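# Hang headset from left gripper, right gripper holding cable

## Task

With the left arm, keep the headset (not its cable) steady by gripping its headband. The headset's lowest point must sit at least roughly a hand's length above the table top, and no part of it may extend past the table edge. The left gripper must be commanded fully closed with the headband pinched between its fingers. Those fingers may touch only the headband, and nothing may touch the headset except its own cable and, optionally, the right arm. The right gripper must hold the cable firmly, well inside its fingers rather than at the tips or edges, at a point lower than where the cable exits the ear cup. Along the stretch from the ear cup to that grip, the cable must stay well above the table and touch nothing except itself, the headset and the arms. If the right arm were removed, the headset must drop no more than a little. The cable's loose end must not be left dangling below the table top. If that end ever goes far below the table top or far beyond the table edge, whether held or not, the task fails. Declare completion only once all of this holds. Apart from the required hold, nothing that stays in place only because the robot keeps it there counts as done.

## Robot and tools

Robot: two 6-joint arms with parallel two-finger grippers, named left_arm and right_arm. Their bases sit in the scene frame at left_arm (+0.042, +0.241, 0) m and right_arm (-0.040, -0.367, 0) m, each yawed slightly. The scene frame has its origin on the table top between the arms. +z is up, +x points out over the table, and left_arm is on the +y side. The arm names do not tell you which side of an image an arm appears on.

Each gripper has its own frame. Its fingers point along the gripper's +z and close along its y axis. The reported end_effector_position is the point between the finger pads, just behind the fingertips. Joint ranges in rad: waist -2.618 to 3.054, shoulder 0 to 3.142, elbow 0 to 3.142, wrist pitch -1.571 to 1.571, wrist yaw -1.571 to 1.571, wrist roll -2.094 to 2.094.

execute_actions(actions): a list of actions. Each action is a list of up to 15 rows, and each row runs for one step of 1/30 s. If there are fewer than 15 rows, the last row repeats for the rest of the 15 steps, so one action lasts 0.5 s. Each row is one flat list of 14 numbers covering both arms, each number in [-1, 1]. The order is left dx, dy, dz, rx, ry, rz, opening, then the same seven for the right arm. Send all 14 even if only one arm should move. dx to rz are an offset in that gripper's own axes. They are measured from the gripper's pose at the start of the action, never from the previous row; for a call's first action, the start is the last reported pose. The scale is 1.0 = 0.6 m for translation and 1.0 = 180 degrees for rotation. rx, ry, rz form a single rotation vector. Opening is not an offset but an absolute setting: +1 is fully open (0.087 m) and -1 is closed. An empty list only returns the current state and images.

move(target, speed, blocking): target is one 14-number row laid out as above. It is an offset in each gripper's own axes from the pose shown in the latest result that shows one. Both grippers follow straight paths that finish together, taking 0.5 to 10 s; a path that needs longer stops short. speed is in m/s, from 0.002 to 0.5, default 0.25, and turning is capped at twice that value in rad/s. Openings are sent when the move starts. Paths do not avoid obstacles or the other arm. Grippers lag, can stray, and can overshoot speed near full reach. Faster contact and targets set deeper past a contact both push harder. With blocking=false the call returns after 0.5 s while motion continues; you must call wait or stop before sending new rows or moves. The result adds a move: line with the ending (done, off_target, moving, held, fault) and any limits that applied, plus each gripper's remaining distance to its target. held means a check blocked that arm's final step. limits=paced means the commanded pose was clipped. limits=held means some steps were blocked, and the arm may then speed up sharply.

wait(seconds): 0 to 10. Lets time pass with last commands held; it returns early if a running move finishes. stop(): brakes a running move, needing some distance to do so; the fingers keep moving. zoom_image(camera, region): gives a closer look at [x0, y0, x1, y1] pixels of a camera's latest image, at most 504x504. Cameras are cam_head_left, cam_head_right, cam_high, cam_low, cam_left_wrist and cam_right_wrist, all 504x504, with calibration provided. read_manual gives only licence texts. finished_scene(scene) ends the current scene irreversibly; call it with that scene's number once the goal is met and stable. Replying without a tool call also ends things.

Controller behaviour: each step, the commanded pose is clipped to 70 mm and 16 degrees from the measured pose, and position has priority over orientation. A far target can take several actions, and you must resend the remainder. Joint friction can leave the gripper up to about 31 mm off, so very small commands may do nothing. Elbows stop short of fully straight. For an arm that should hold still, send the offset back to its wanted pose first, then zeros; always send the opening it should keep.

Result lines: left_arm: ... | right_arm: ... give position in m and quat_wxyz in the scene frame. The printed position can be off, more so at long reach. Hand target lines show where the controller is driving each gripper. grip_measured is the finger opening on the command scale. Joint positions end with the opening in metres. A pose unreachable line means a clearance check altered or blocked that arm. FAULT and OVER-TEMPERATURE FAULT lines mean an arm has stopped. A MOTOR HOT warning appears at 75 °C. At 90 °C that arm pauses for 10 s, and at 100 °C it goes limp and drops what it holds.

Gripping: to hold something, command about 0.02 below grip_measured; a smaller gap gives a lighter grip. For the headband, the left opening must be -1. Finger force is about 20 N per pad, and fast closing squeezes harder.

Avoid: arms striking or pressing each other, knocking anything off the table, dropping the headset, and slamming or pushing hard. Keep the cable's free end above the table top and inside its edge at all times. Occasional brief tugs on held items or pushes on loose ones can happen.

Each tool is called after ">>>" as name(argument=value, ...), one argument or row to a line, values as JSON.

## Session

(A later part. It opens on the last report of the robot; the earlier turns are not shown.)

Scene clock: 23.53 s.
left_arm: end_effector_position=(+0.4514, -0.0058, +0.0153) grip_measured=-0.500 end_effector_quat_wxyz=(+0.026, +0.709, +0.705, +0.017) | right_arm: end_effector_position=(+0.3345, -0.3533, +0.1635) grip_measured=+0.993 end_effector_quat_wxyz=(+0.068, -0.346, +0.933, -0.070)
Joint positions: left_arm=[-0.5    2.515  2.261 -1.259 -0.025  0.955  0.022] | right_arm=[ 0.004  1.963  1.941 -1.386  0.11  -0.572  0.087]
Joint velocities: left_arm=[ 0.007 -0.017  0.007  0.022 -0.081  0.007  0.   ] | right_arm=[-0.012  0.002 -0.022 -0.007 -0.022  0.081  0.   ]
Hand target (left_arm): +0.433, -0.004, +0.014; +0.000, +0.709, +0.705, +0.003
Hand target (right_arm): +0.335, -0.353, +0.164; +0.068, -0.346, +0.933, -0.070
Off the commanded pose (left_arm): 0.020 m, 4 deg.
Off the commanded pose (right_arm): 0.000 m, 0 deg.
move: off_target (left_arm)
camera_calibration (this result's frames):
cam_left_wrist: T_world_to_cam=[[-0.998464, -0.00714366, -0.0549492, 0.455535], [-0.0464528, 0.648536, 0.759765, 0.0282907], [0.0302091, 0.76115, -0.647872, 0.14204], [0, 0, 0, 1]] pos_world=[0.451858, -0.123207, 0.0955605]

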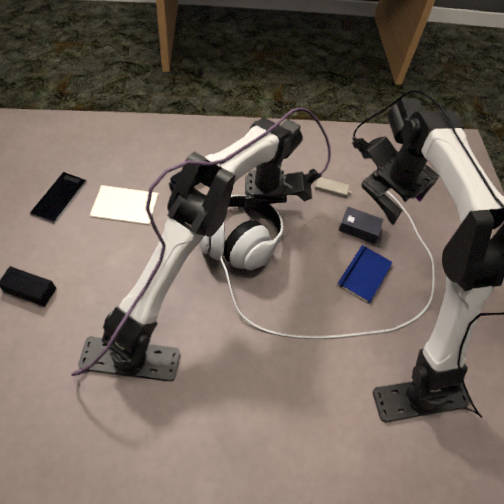

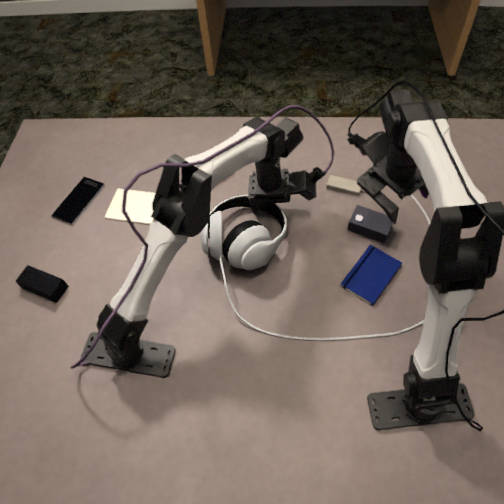

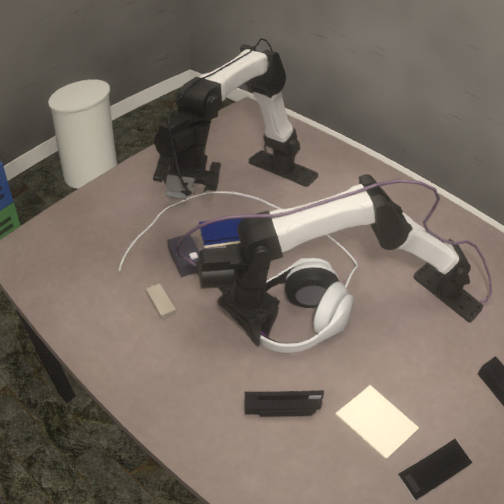

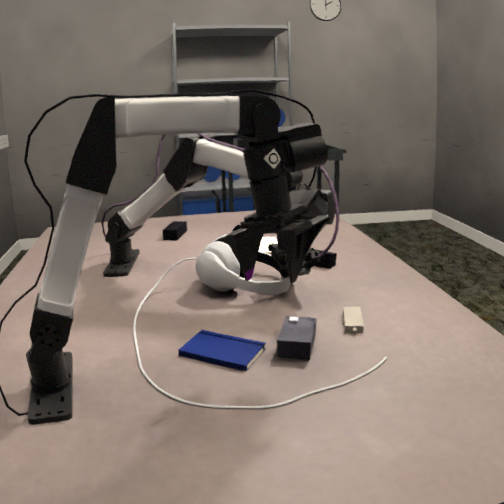

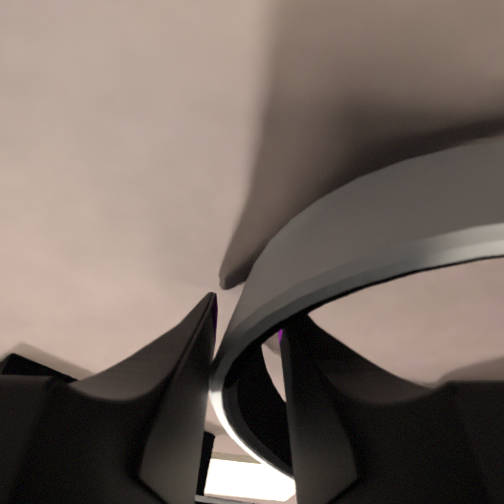

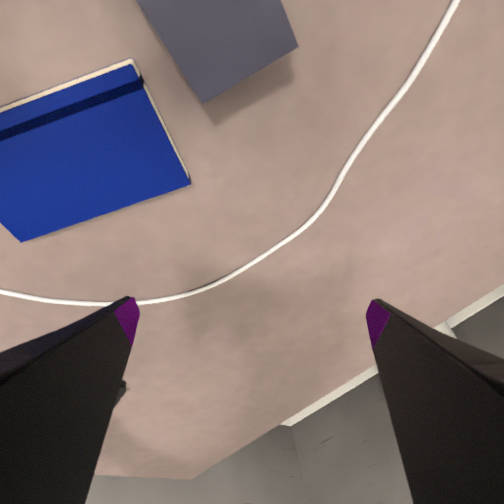

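Deep now. Close and lift with rotation.

>>> move(
  target=[0,0,0,0,0,0,-1,0,0,0,0,0,0,1],
)

>>> move(
  target=[0,-0.1,-0.75,-0.5,0,0,-1,0,0,0,0,0,0,1],
  speed=0.12,
)

Scene clock: 24.33 s.
left_arm: end_effector_position=(+0.4505, -0.0043, +0.0156) grip_measured=-0.643 end_effector_quat_wxyz=(+0.022, +0.713, +0.701, +0.017) | right_arm: end_effector_position=(+0.3345, -0.3533, +0.1635) grip_measured=+0.993 end_effector_quat_wxyz=(+0.068, -0.346, +0.933, -0.070)
Joint positions: left_arm=[-0.5    2.514  2.26  -1.267 -0.027  0.965  0.016] | right_arm=[ 0.004  1.963  1.941 -1.386  0.11  -0.572  0.087]
Joint velocities: left_arm=[-0.002 -0.017  0.007 -0.051 -0.022 -0.007 -0.001] | right_arm=[-0.002 -0.007 -0.002  0.037 -0.007  0.125 -0.001]
Hand target (left_arm): +0.451, -0.006, +0.015; +0.026, +0.709, +0.705, +0.017
Hand target (right_arm): +0.335, -0.353, +0.164; +0.068, -0.346, +0.933, -0.070
Off the commanded pose (left_arm): 0.002 m, 1 deg.
Off the commanded pose (right_arm): 0.000 m, 0 deg.
move: done
camera_calibration (this result's frames):
cam_left_wrist: T_world_to_cam=[[-0.998731, 0.0037462, -0.0502159, 0.454735], [-0.0360214, 0.643687, 0.764441, 0.022293], [0.035187, 0.76528, -0.642735, 0.138825], [0, 0, 0, 1]] pos_world=[0.450077, -0.122293, 0.0950208]

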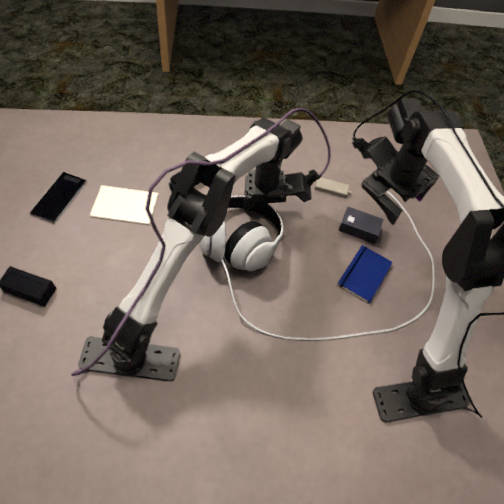

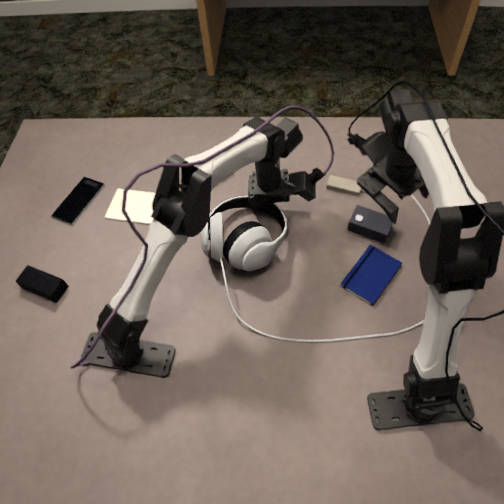

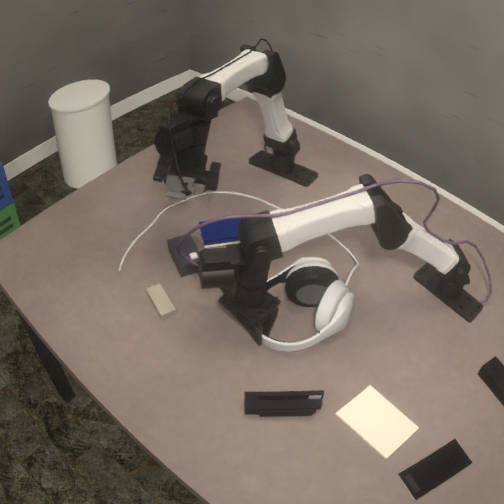

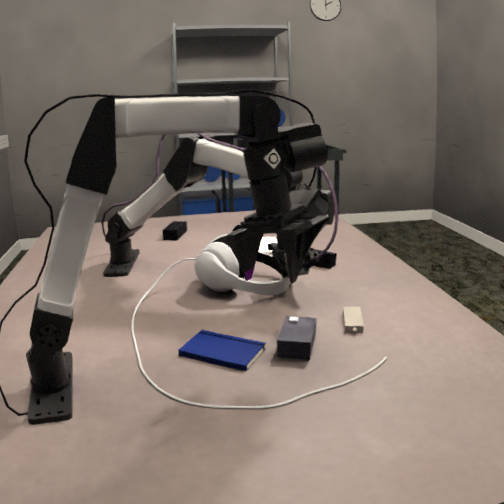

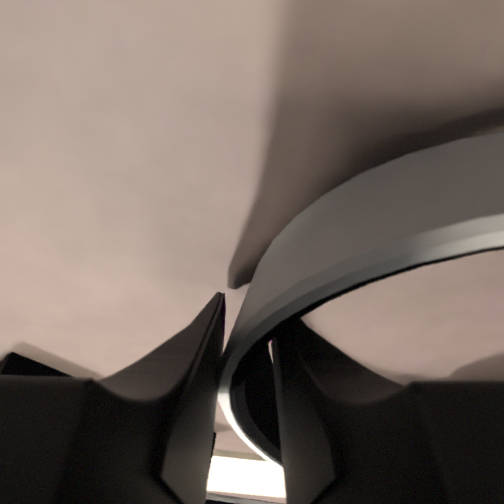

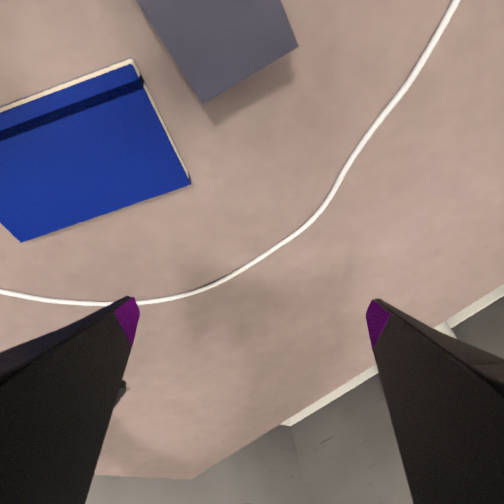

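Scene clock: 31.57 s.
left_arm: end_effector_position=(+0.3716, -0.0000, +0.4346) grip_measured=-0.793 end_effector_quat_wxyz=(+0.487, +0.511, +0.487, +0.514) | right_arm: end_effector_position=(+0.3345, -0.3533, +0.1635) grip_measured=+0.993 end_effector_quat_wxyz=(+0.068, -0.346, +0.933, -0.070)
Joint positions: left_arm=[-0.949  1.502  1.479  0.029 -1.075  1.628  0.009] | right_arm=[ 0.004  1.963  1.941 -1.386  0.11  -0.572  0.087]
Joint velocities: left_arm=[ 0.007 -0.017  0.007  0.081  0.066  0.007  0.001] | right_arm=[-0.007 -0.002  0.002 -0.007  0.007 -0.007 -0.001]
Hand target (left_arm): +0.363, +0.009, +0.455; +0.515, +0.484, +0.490, +0.510
Hand target (right_arm): +0.335, -0.353, +0.164; +0.068, -0.346, +0.933, -0.070
Off the commanded pose (left_arm): 0.028 m, 5 deg.
Off the commanded pose (right_arm): 0.000 m, 0 deg.
move: off_target (left_arm)
camera_calibration (this result's frames):
cam_left_wrist: T_world_to_cam=[[-0.00274885, 0.0385215, -0.999254, 0.439263], [-0.771201, 0.636033, 0.0266408, 0.290208], [0.636585, 0.770699, 0.0279595, -0.107338], [0, 0, 0, 1]] pos_world=[0.293346, -0.118777, 0.434205]

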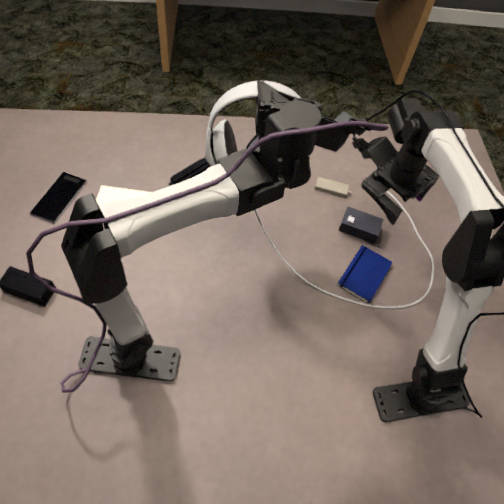

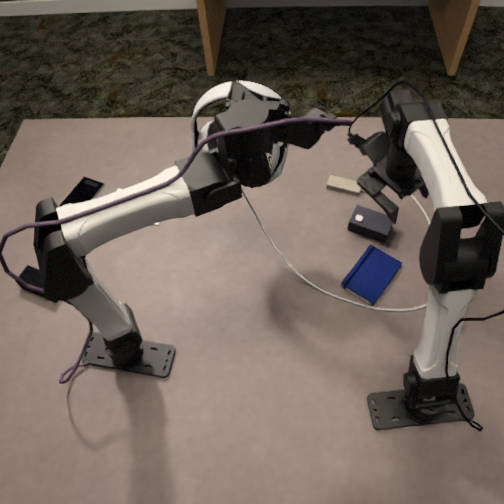

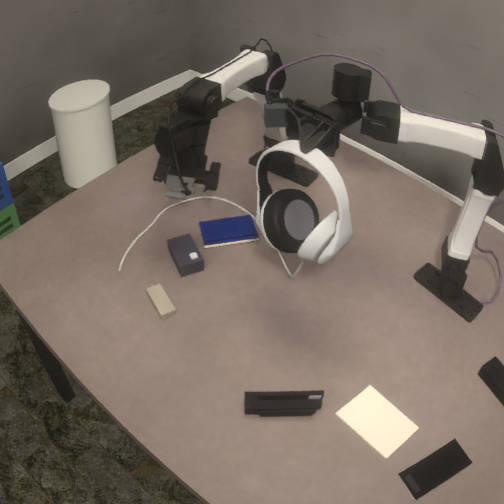

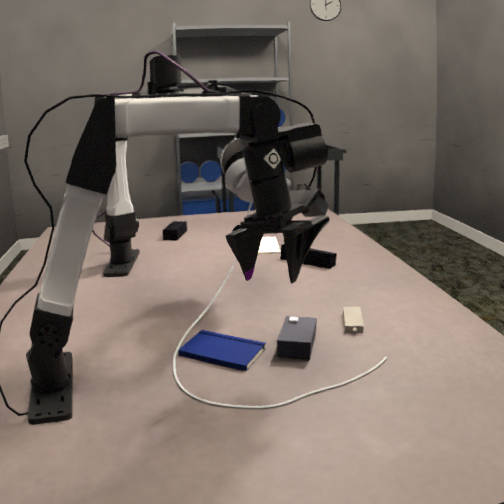

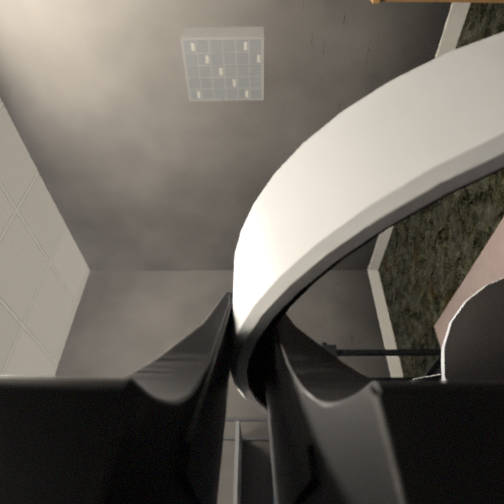

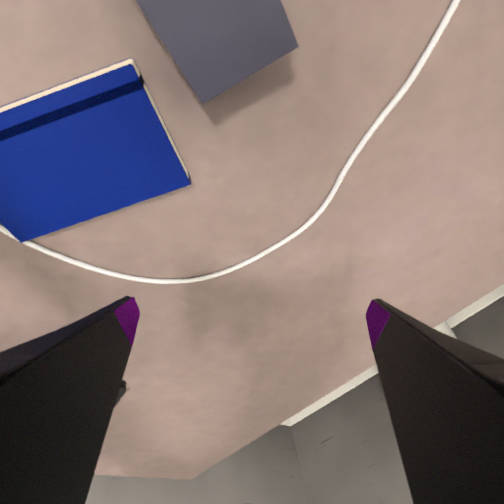

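>>> move(
  target=[0,0,0,0,0,0,-1,-0.325,0.325,0.024,-0.263,-0.465,-0.163,1],
)

Scene clock: 36.50 s.
left_arm: end_effector_position=(+0.3716, +0.0002, +0.4279) grip_measured=-0.793 end_effector_quat_wxyz=(+0.475, +0.523, +0.486, +0.514) | right_arm: end_effector_position=(+0.3718, -0.0819, +0.1472) grip_measured=+0.993 end_effector_quat_wxyz=(+0.521, -0.510, +0.488, +0.479)
Joint positions: left_arm=[-0.949  1.502  1.479 -0.018 -1.076  1.61   0.009] | right_arm=[ 0.12   2.079  1.17   0.919 -1.287 -0.054  0.087]
Joint velocities: left_arm=[-0.017 -0.012  0.007  0.007 -0.022  0.022  0.001] | right_arm=[ 0.002  0.012 -0.012  0.095 -0.051  0.037 -0.001]
Hand target (left_arm): +0.371, +0.000, +0.434; +0.487, +0.512, +0.487, +0.514
Hand target (right_arm): +0.366, -0.081, +0.129; +0.506, -0.504, +0.500, +0.490
Off the commanded pose (left_arm): 0.007 m, 2 deg.
Off the commanded pose (right_arm): 0.022 m, 4 deg.
move: off_target (right_arm)
camera_calibration (this result's frames):
cam_left_wrist: T_world_to_cam=[[-0.0254817, 0.0616842, -0.99777, 0.440438], [-0.770811, 0.634336, 0.0589013, 0.276304], [0.636555, 0.770593, 0.0313828, -0.108716], [0, 0, 0, 1]] pos_world=[0.293405, -0.118662, 0.426593]
cam_right_wrist: T_world_to_cam=[[0.998271, 0.0018121, 0.0587502, -0.382765], [0.0399758, -0.753689, -0.656014, 0.0436789], [0.0430906, 0.657228, -0.752459, 0.289867], [0, 0, 0, 1]] pos_world=[0.367867, -0.156895, 0.269254]

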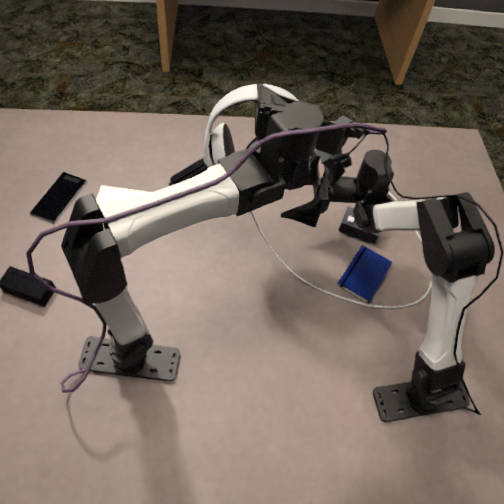

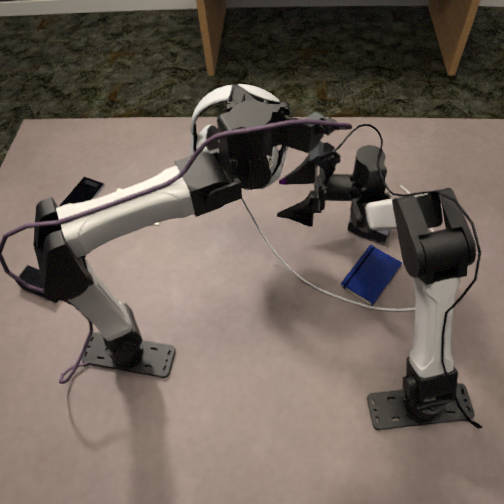

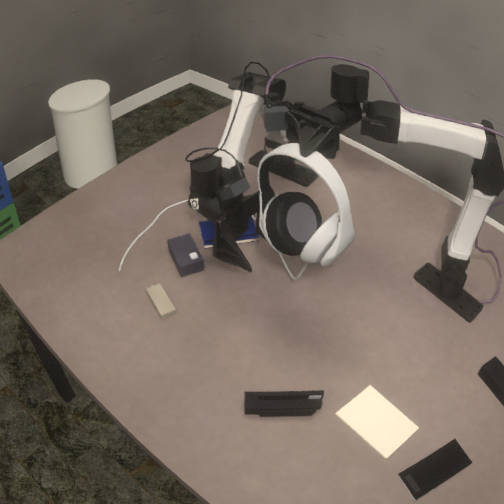

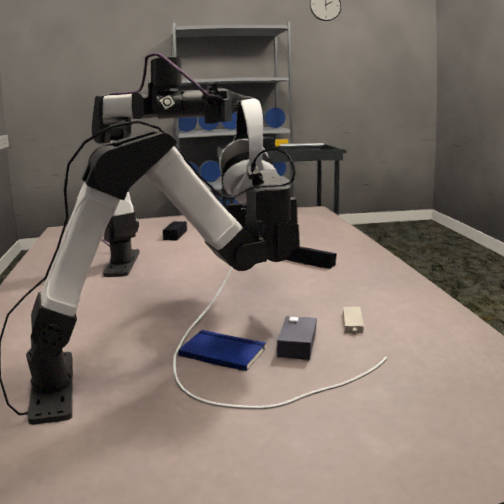

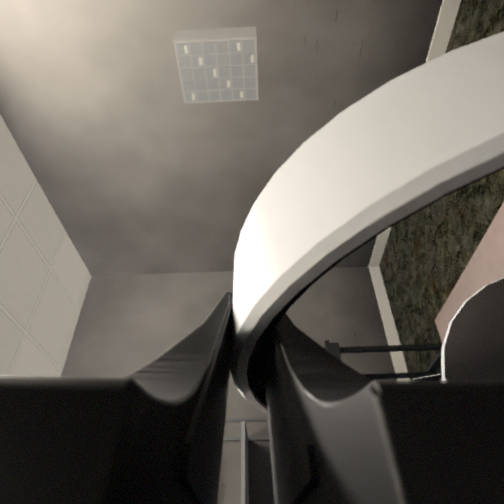

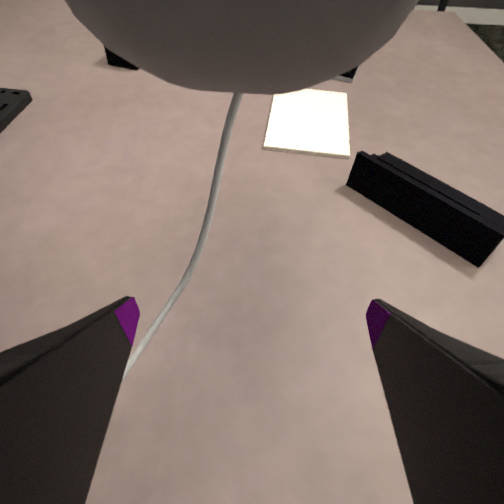

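>>> move(
  target=[0,0.12,0,0,0,0,-1,0.05,0.033,0.17,0,0,0,1],
  speed=0.1,
)

Scene clock: 38.37 s.
left_arm: end_effector_position=(+0.3749, -0.0060, +0.4804) grip_measured=-0.793 end_effector_quat_wxyz=(+0.453, +0.544, +0.482, +0.516) | right_arm: end_effector_position=(+0.3510, +0.0167, +0.1196) grip_measured=+0.993 end_effector_quat_wxyz=(+0.515, -0.510, +0.492, +0.482)
Joint positions: left_arm=[-0.949  1.617  1.86  -0.363 -1.075  1.589  0.009] | right_arm=[ 0.351  2.196  1.241  0.948 -1.061 -0.058  0.087]
Joint velocities: left_arm=[ 0.002  0.002  0.002 -0.051  0.007 -0.007  0.   ] | right_arm=[ 0.017 -0.007 -0.007 -0.022 -0.022 -0.037 -0.   ]
Hand target (left_arm): +0.372, -0.003, +0.499; +0.475, +0.523, +0.487, +0.514
Hand target (right_arm): +0.356, +0.021, +0.116; +0.521, -0.511, +0.489, +0.479
Off the commanded pose (left_arm): 0.019 m, 4 deg.
Off the commanded pose (right_arm): 0.007 m, 1 deg.
move: off_target (left_arm)
camera_calibration (this result's frames):
cam_left_wrist: T_world_to_cam=[[-0.0635378, 0.111205, -0.991764, 0.504925], [-0.767413, 0.629863, 0.11979, 0.249123], [0.637997, 0.768704, 0.0453202, -0.11498], [0, 0, 0, 1]] pos_world=[0.29662, -0.124678, 0.476135]
cam_right_wrist: T_world_to_cam=[[0.998873, 0.00706586, 0.0469259, -0.359485], [0.0359902, -0.757311, -0.652062, 0.101642], [0.0309301, 0.653017, -0.756712, 0.210028], [0, 0, 0, 1]] pos_world=[0.348926, -0.0576371, 0.242077]

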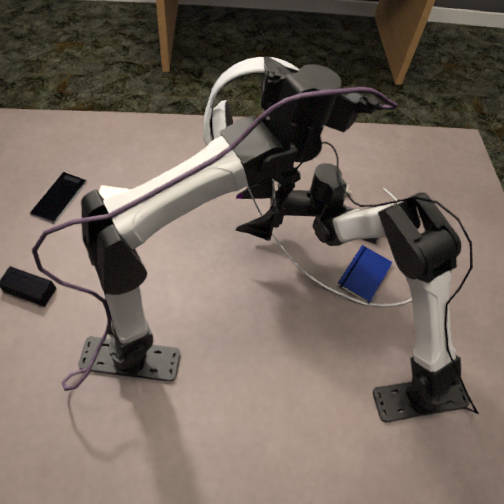

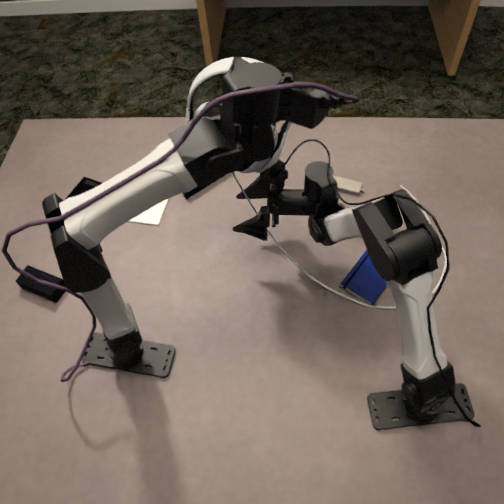

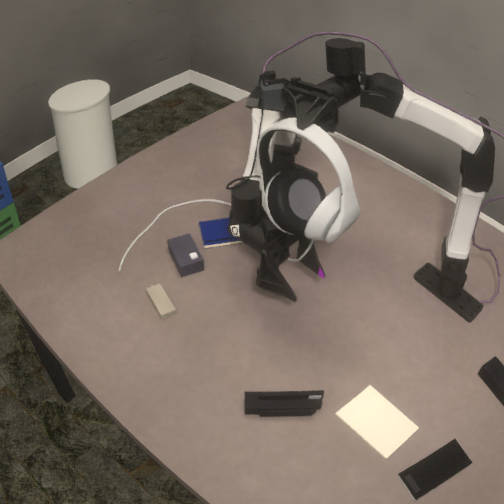

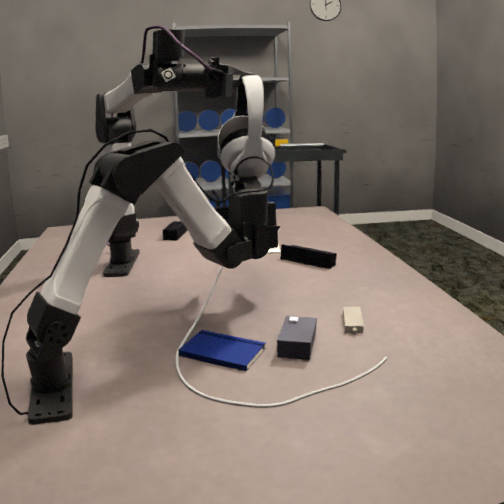

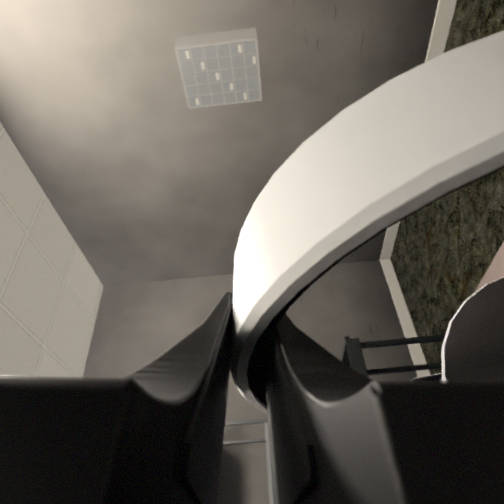

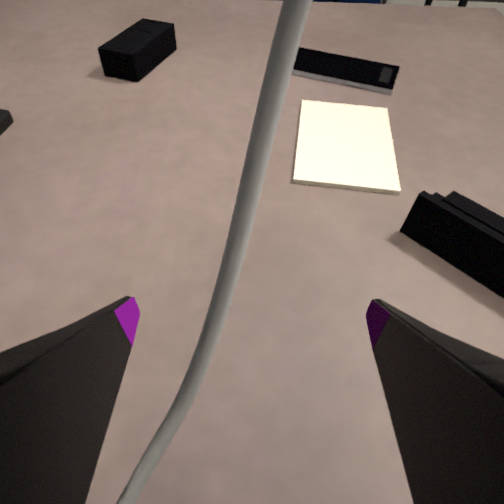

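>>> move(
  target=[0,0,0,0,0,0,-1,-0.02,0.06,-0.05,0,0,0,1],
  speed=0.1,
)

>>> move(
  target=[0,0,0,0,0,0,-1,0,0,0,0,0,0,-1],
)

Scene clock: 39.77 s.
left_arm: end_effector_position=(+0.3747, -0.0061, +0.4744) grip_measured=-0.793 end_effector_quat_wxyz=(+0.445, +0.553, +0.483, +0.513) | right_arm: end_effector_position=(+0.3172, -0.0068, +0.1281) grip_measured=+0.993 end_effector_quat_wxyz=(+0.513, -0.509, +0.494, +0.483)
Joint positions: left_arm=[-0.949  1.617  1.86  -0.405 -1.07   1.567  0.009] | right_arm=[ 0.339  2.055  1.047  0.994 -1.073 -0.058  0.087]
Joint velocities: left_arm=[-0.007 -0.002 -0.007  0.007  0.007 -0.007  0.001] | right_arm=[ 0.012 -0.012 -0.017 -0.081  0.095 -0.066 -0.   ]
Hand target (left_arm): +0.375, -0.006, +0.480; +0.453, +0.544, +0.483, +0.515
Hand target (right_arm): +0.314, -0.012, +0.130; +0.515, -0.510, +0.492, +0.482
Off the commanded pose (left_arm): 0.006 m, 1 deg.
Off the commanded pose (right_arm): 0.007 m, 0 deg.
move: done
camera_calibration (this result's frames):
cam_left_wrist: T_world_to_cam=[[-0.0833219, 0.125437, -0.988596, 0.504946], [-0.762813, 0.630319, 0.14427, 0.236388], [0.641228, 0.766135, 0.0431658, -0.114732], [0, 0, 0, 1]] pos_world=[0.295962, -0.124439, 0.470037]
cam_right_wrist: T_world_to_cam=[[0.999155, 0.00720939, 0.0404535, -0.325152], [0.031788, -0.759457, -0.64978, 0.0917064], [0.0260382, 0.650517, -0.759045, 0.234682], [0, 0, 0, 1]] pos_world=[0.315852, -0.0806735, 0.250877]

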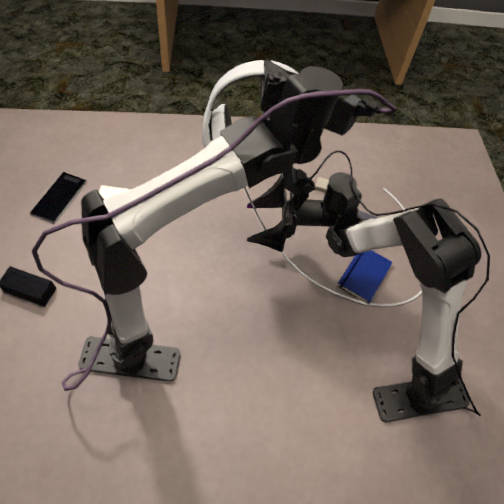

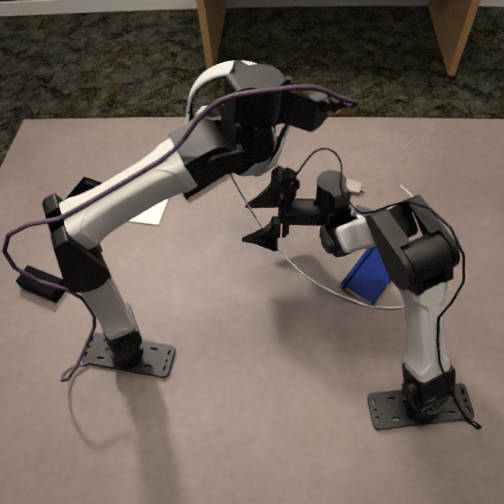

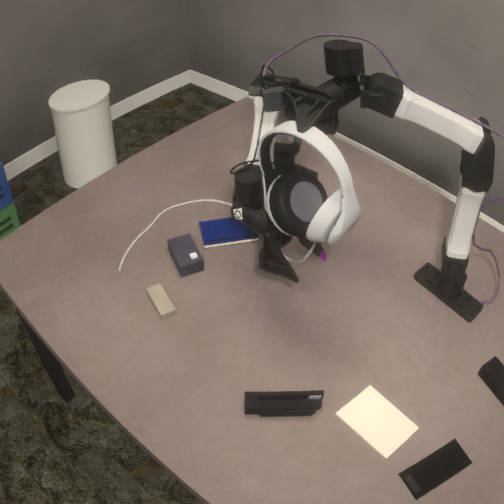

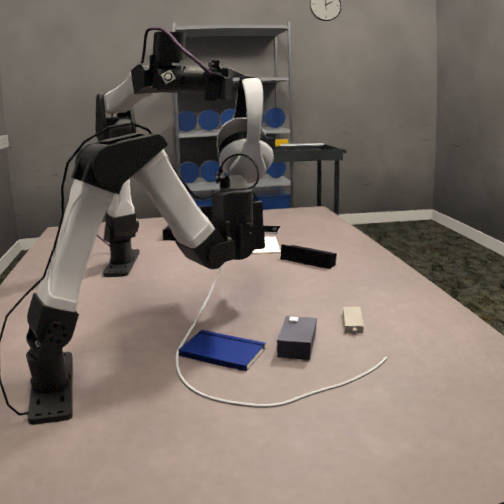

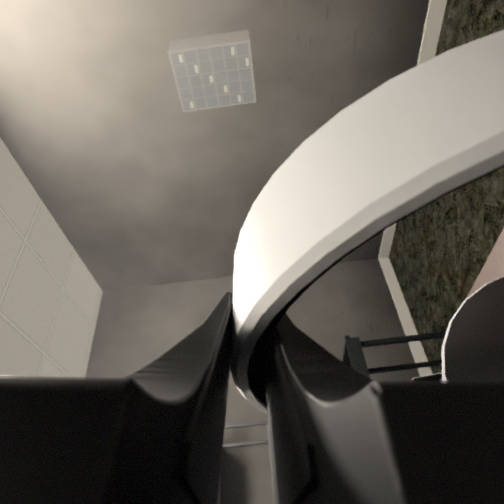

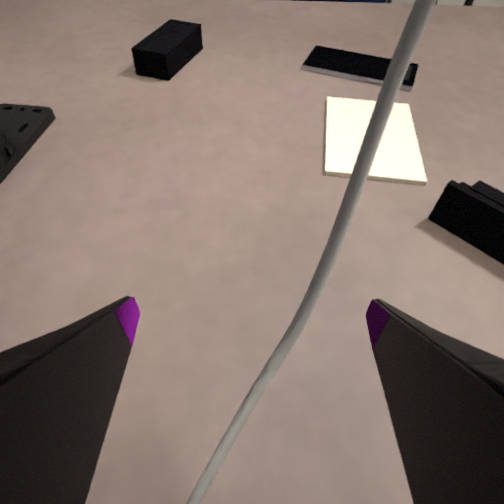

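Scene clock: 40.27 s.
left_arm: end_effector_position=(+0.3744, -0.0061, +0.4688) grip_measured=-0.793 end_effector_quat_wxyz=(+0.437, +0.562, +0.482, +0.510) | right_arm: end_effector_position=(+0.3172, -0.0068, +0.1281) grip_measured=-0.955 end_effector_quat_wxyz=(+0.513, -0.509, +0.494, +0.483)
Joint positions: left_arm=[-0.949  1.617  1.86  -0.443 -1.065  1.547  0.009] | right_arm=[ 0.339  2.055  1.047  0.994 -1.073 -0.058  0.002]
Joint velocities: left_arm=[ 0.002 -0.017  0.022 -0.081 -0.007 -0.081  0.001] | right_arm=[-0.012  0.002 -0.002  0.066 -0.11   0.037 -0.001]
Hand target (left_arm): +0.375, -0.006, +0.474; +0.445, +0.553, +0.483, +0.513
Hand target (right_arm): +0.317, -0.007, +0.128; +0.513, -0.509, +0.494, +0.483
Off the commanded pose (left_arm): 0.006 m, 1 deg.
Off the commanded pose (right_arm): 0.000 m, 0 deg.
move: done
camera_calibration (this result's frames):
cam_left_wrist: T_world_to_cam=[[-0.101815, 0.139589, -0.984961, 0.504707], [-0.757573, 0.630837, 0.167713, 0.22406], [0.644761, 0.763256, 0.0415202, -0.114851], [0, 0, 0, 1]] pos_world=[0.29518, -0.124136, 0.464308]
cam_right_wrist: T_world_to_cam=[[0.999155, 0.00720939, 0.0404535, -0.325152], [0.031788, -0.759457, -0.64978, 0.0917064], [0.0260382, 0.650517, -0.759045, 0.234682], [0, 0, 0, 1]] pos_world=[0.315852, -0.0806735, 0.250877]

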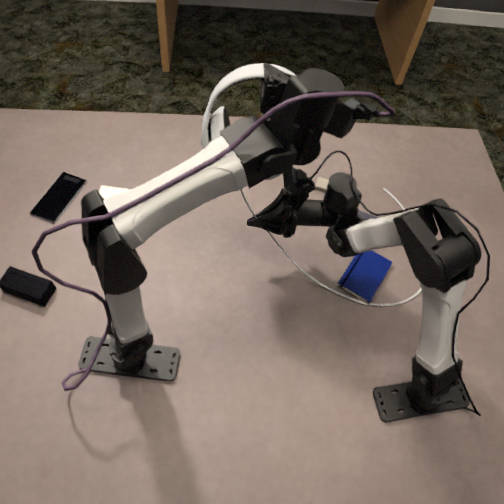

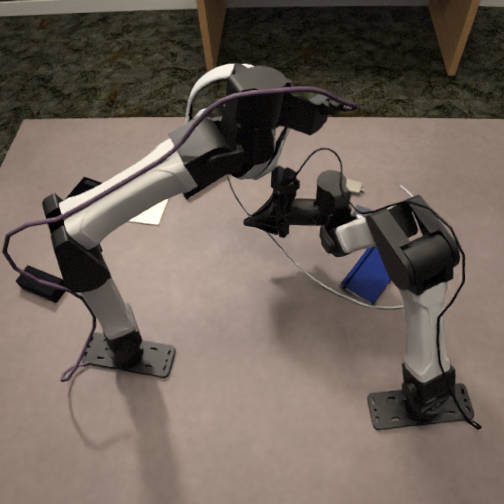

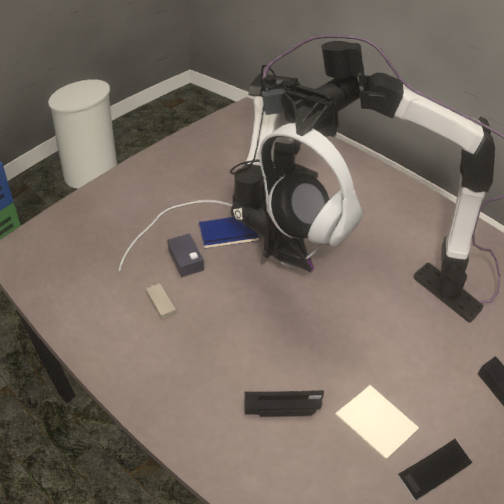

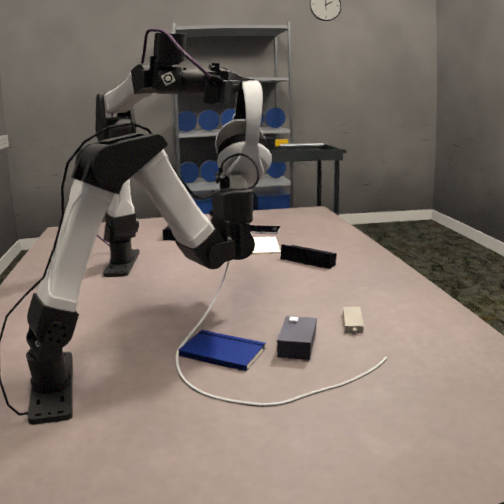

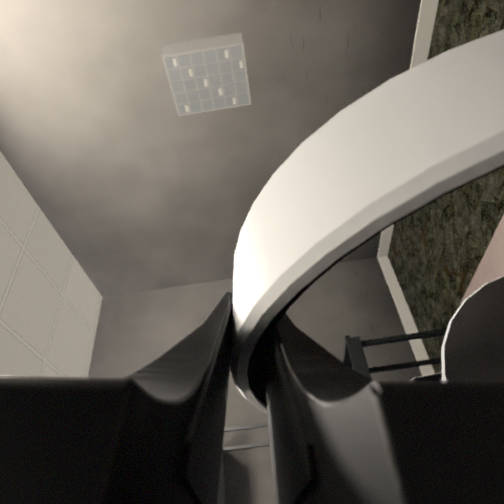

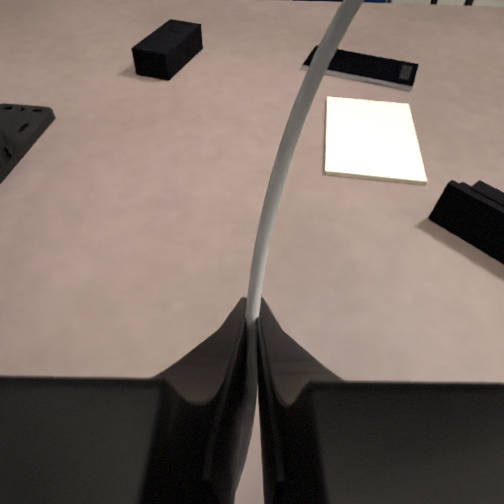

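Gripped behind the tips.

>>> finished_scene(
  scene=1,
)

The scene is finished: the task was done.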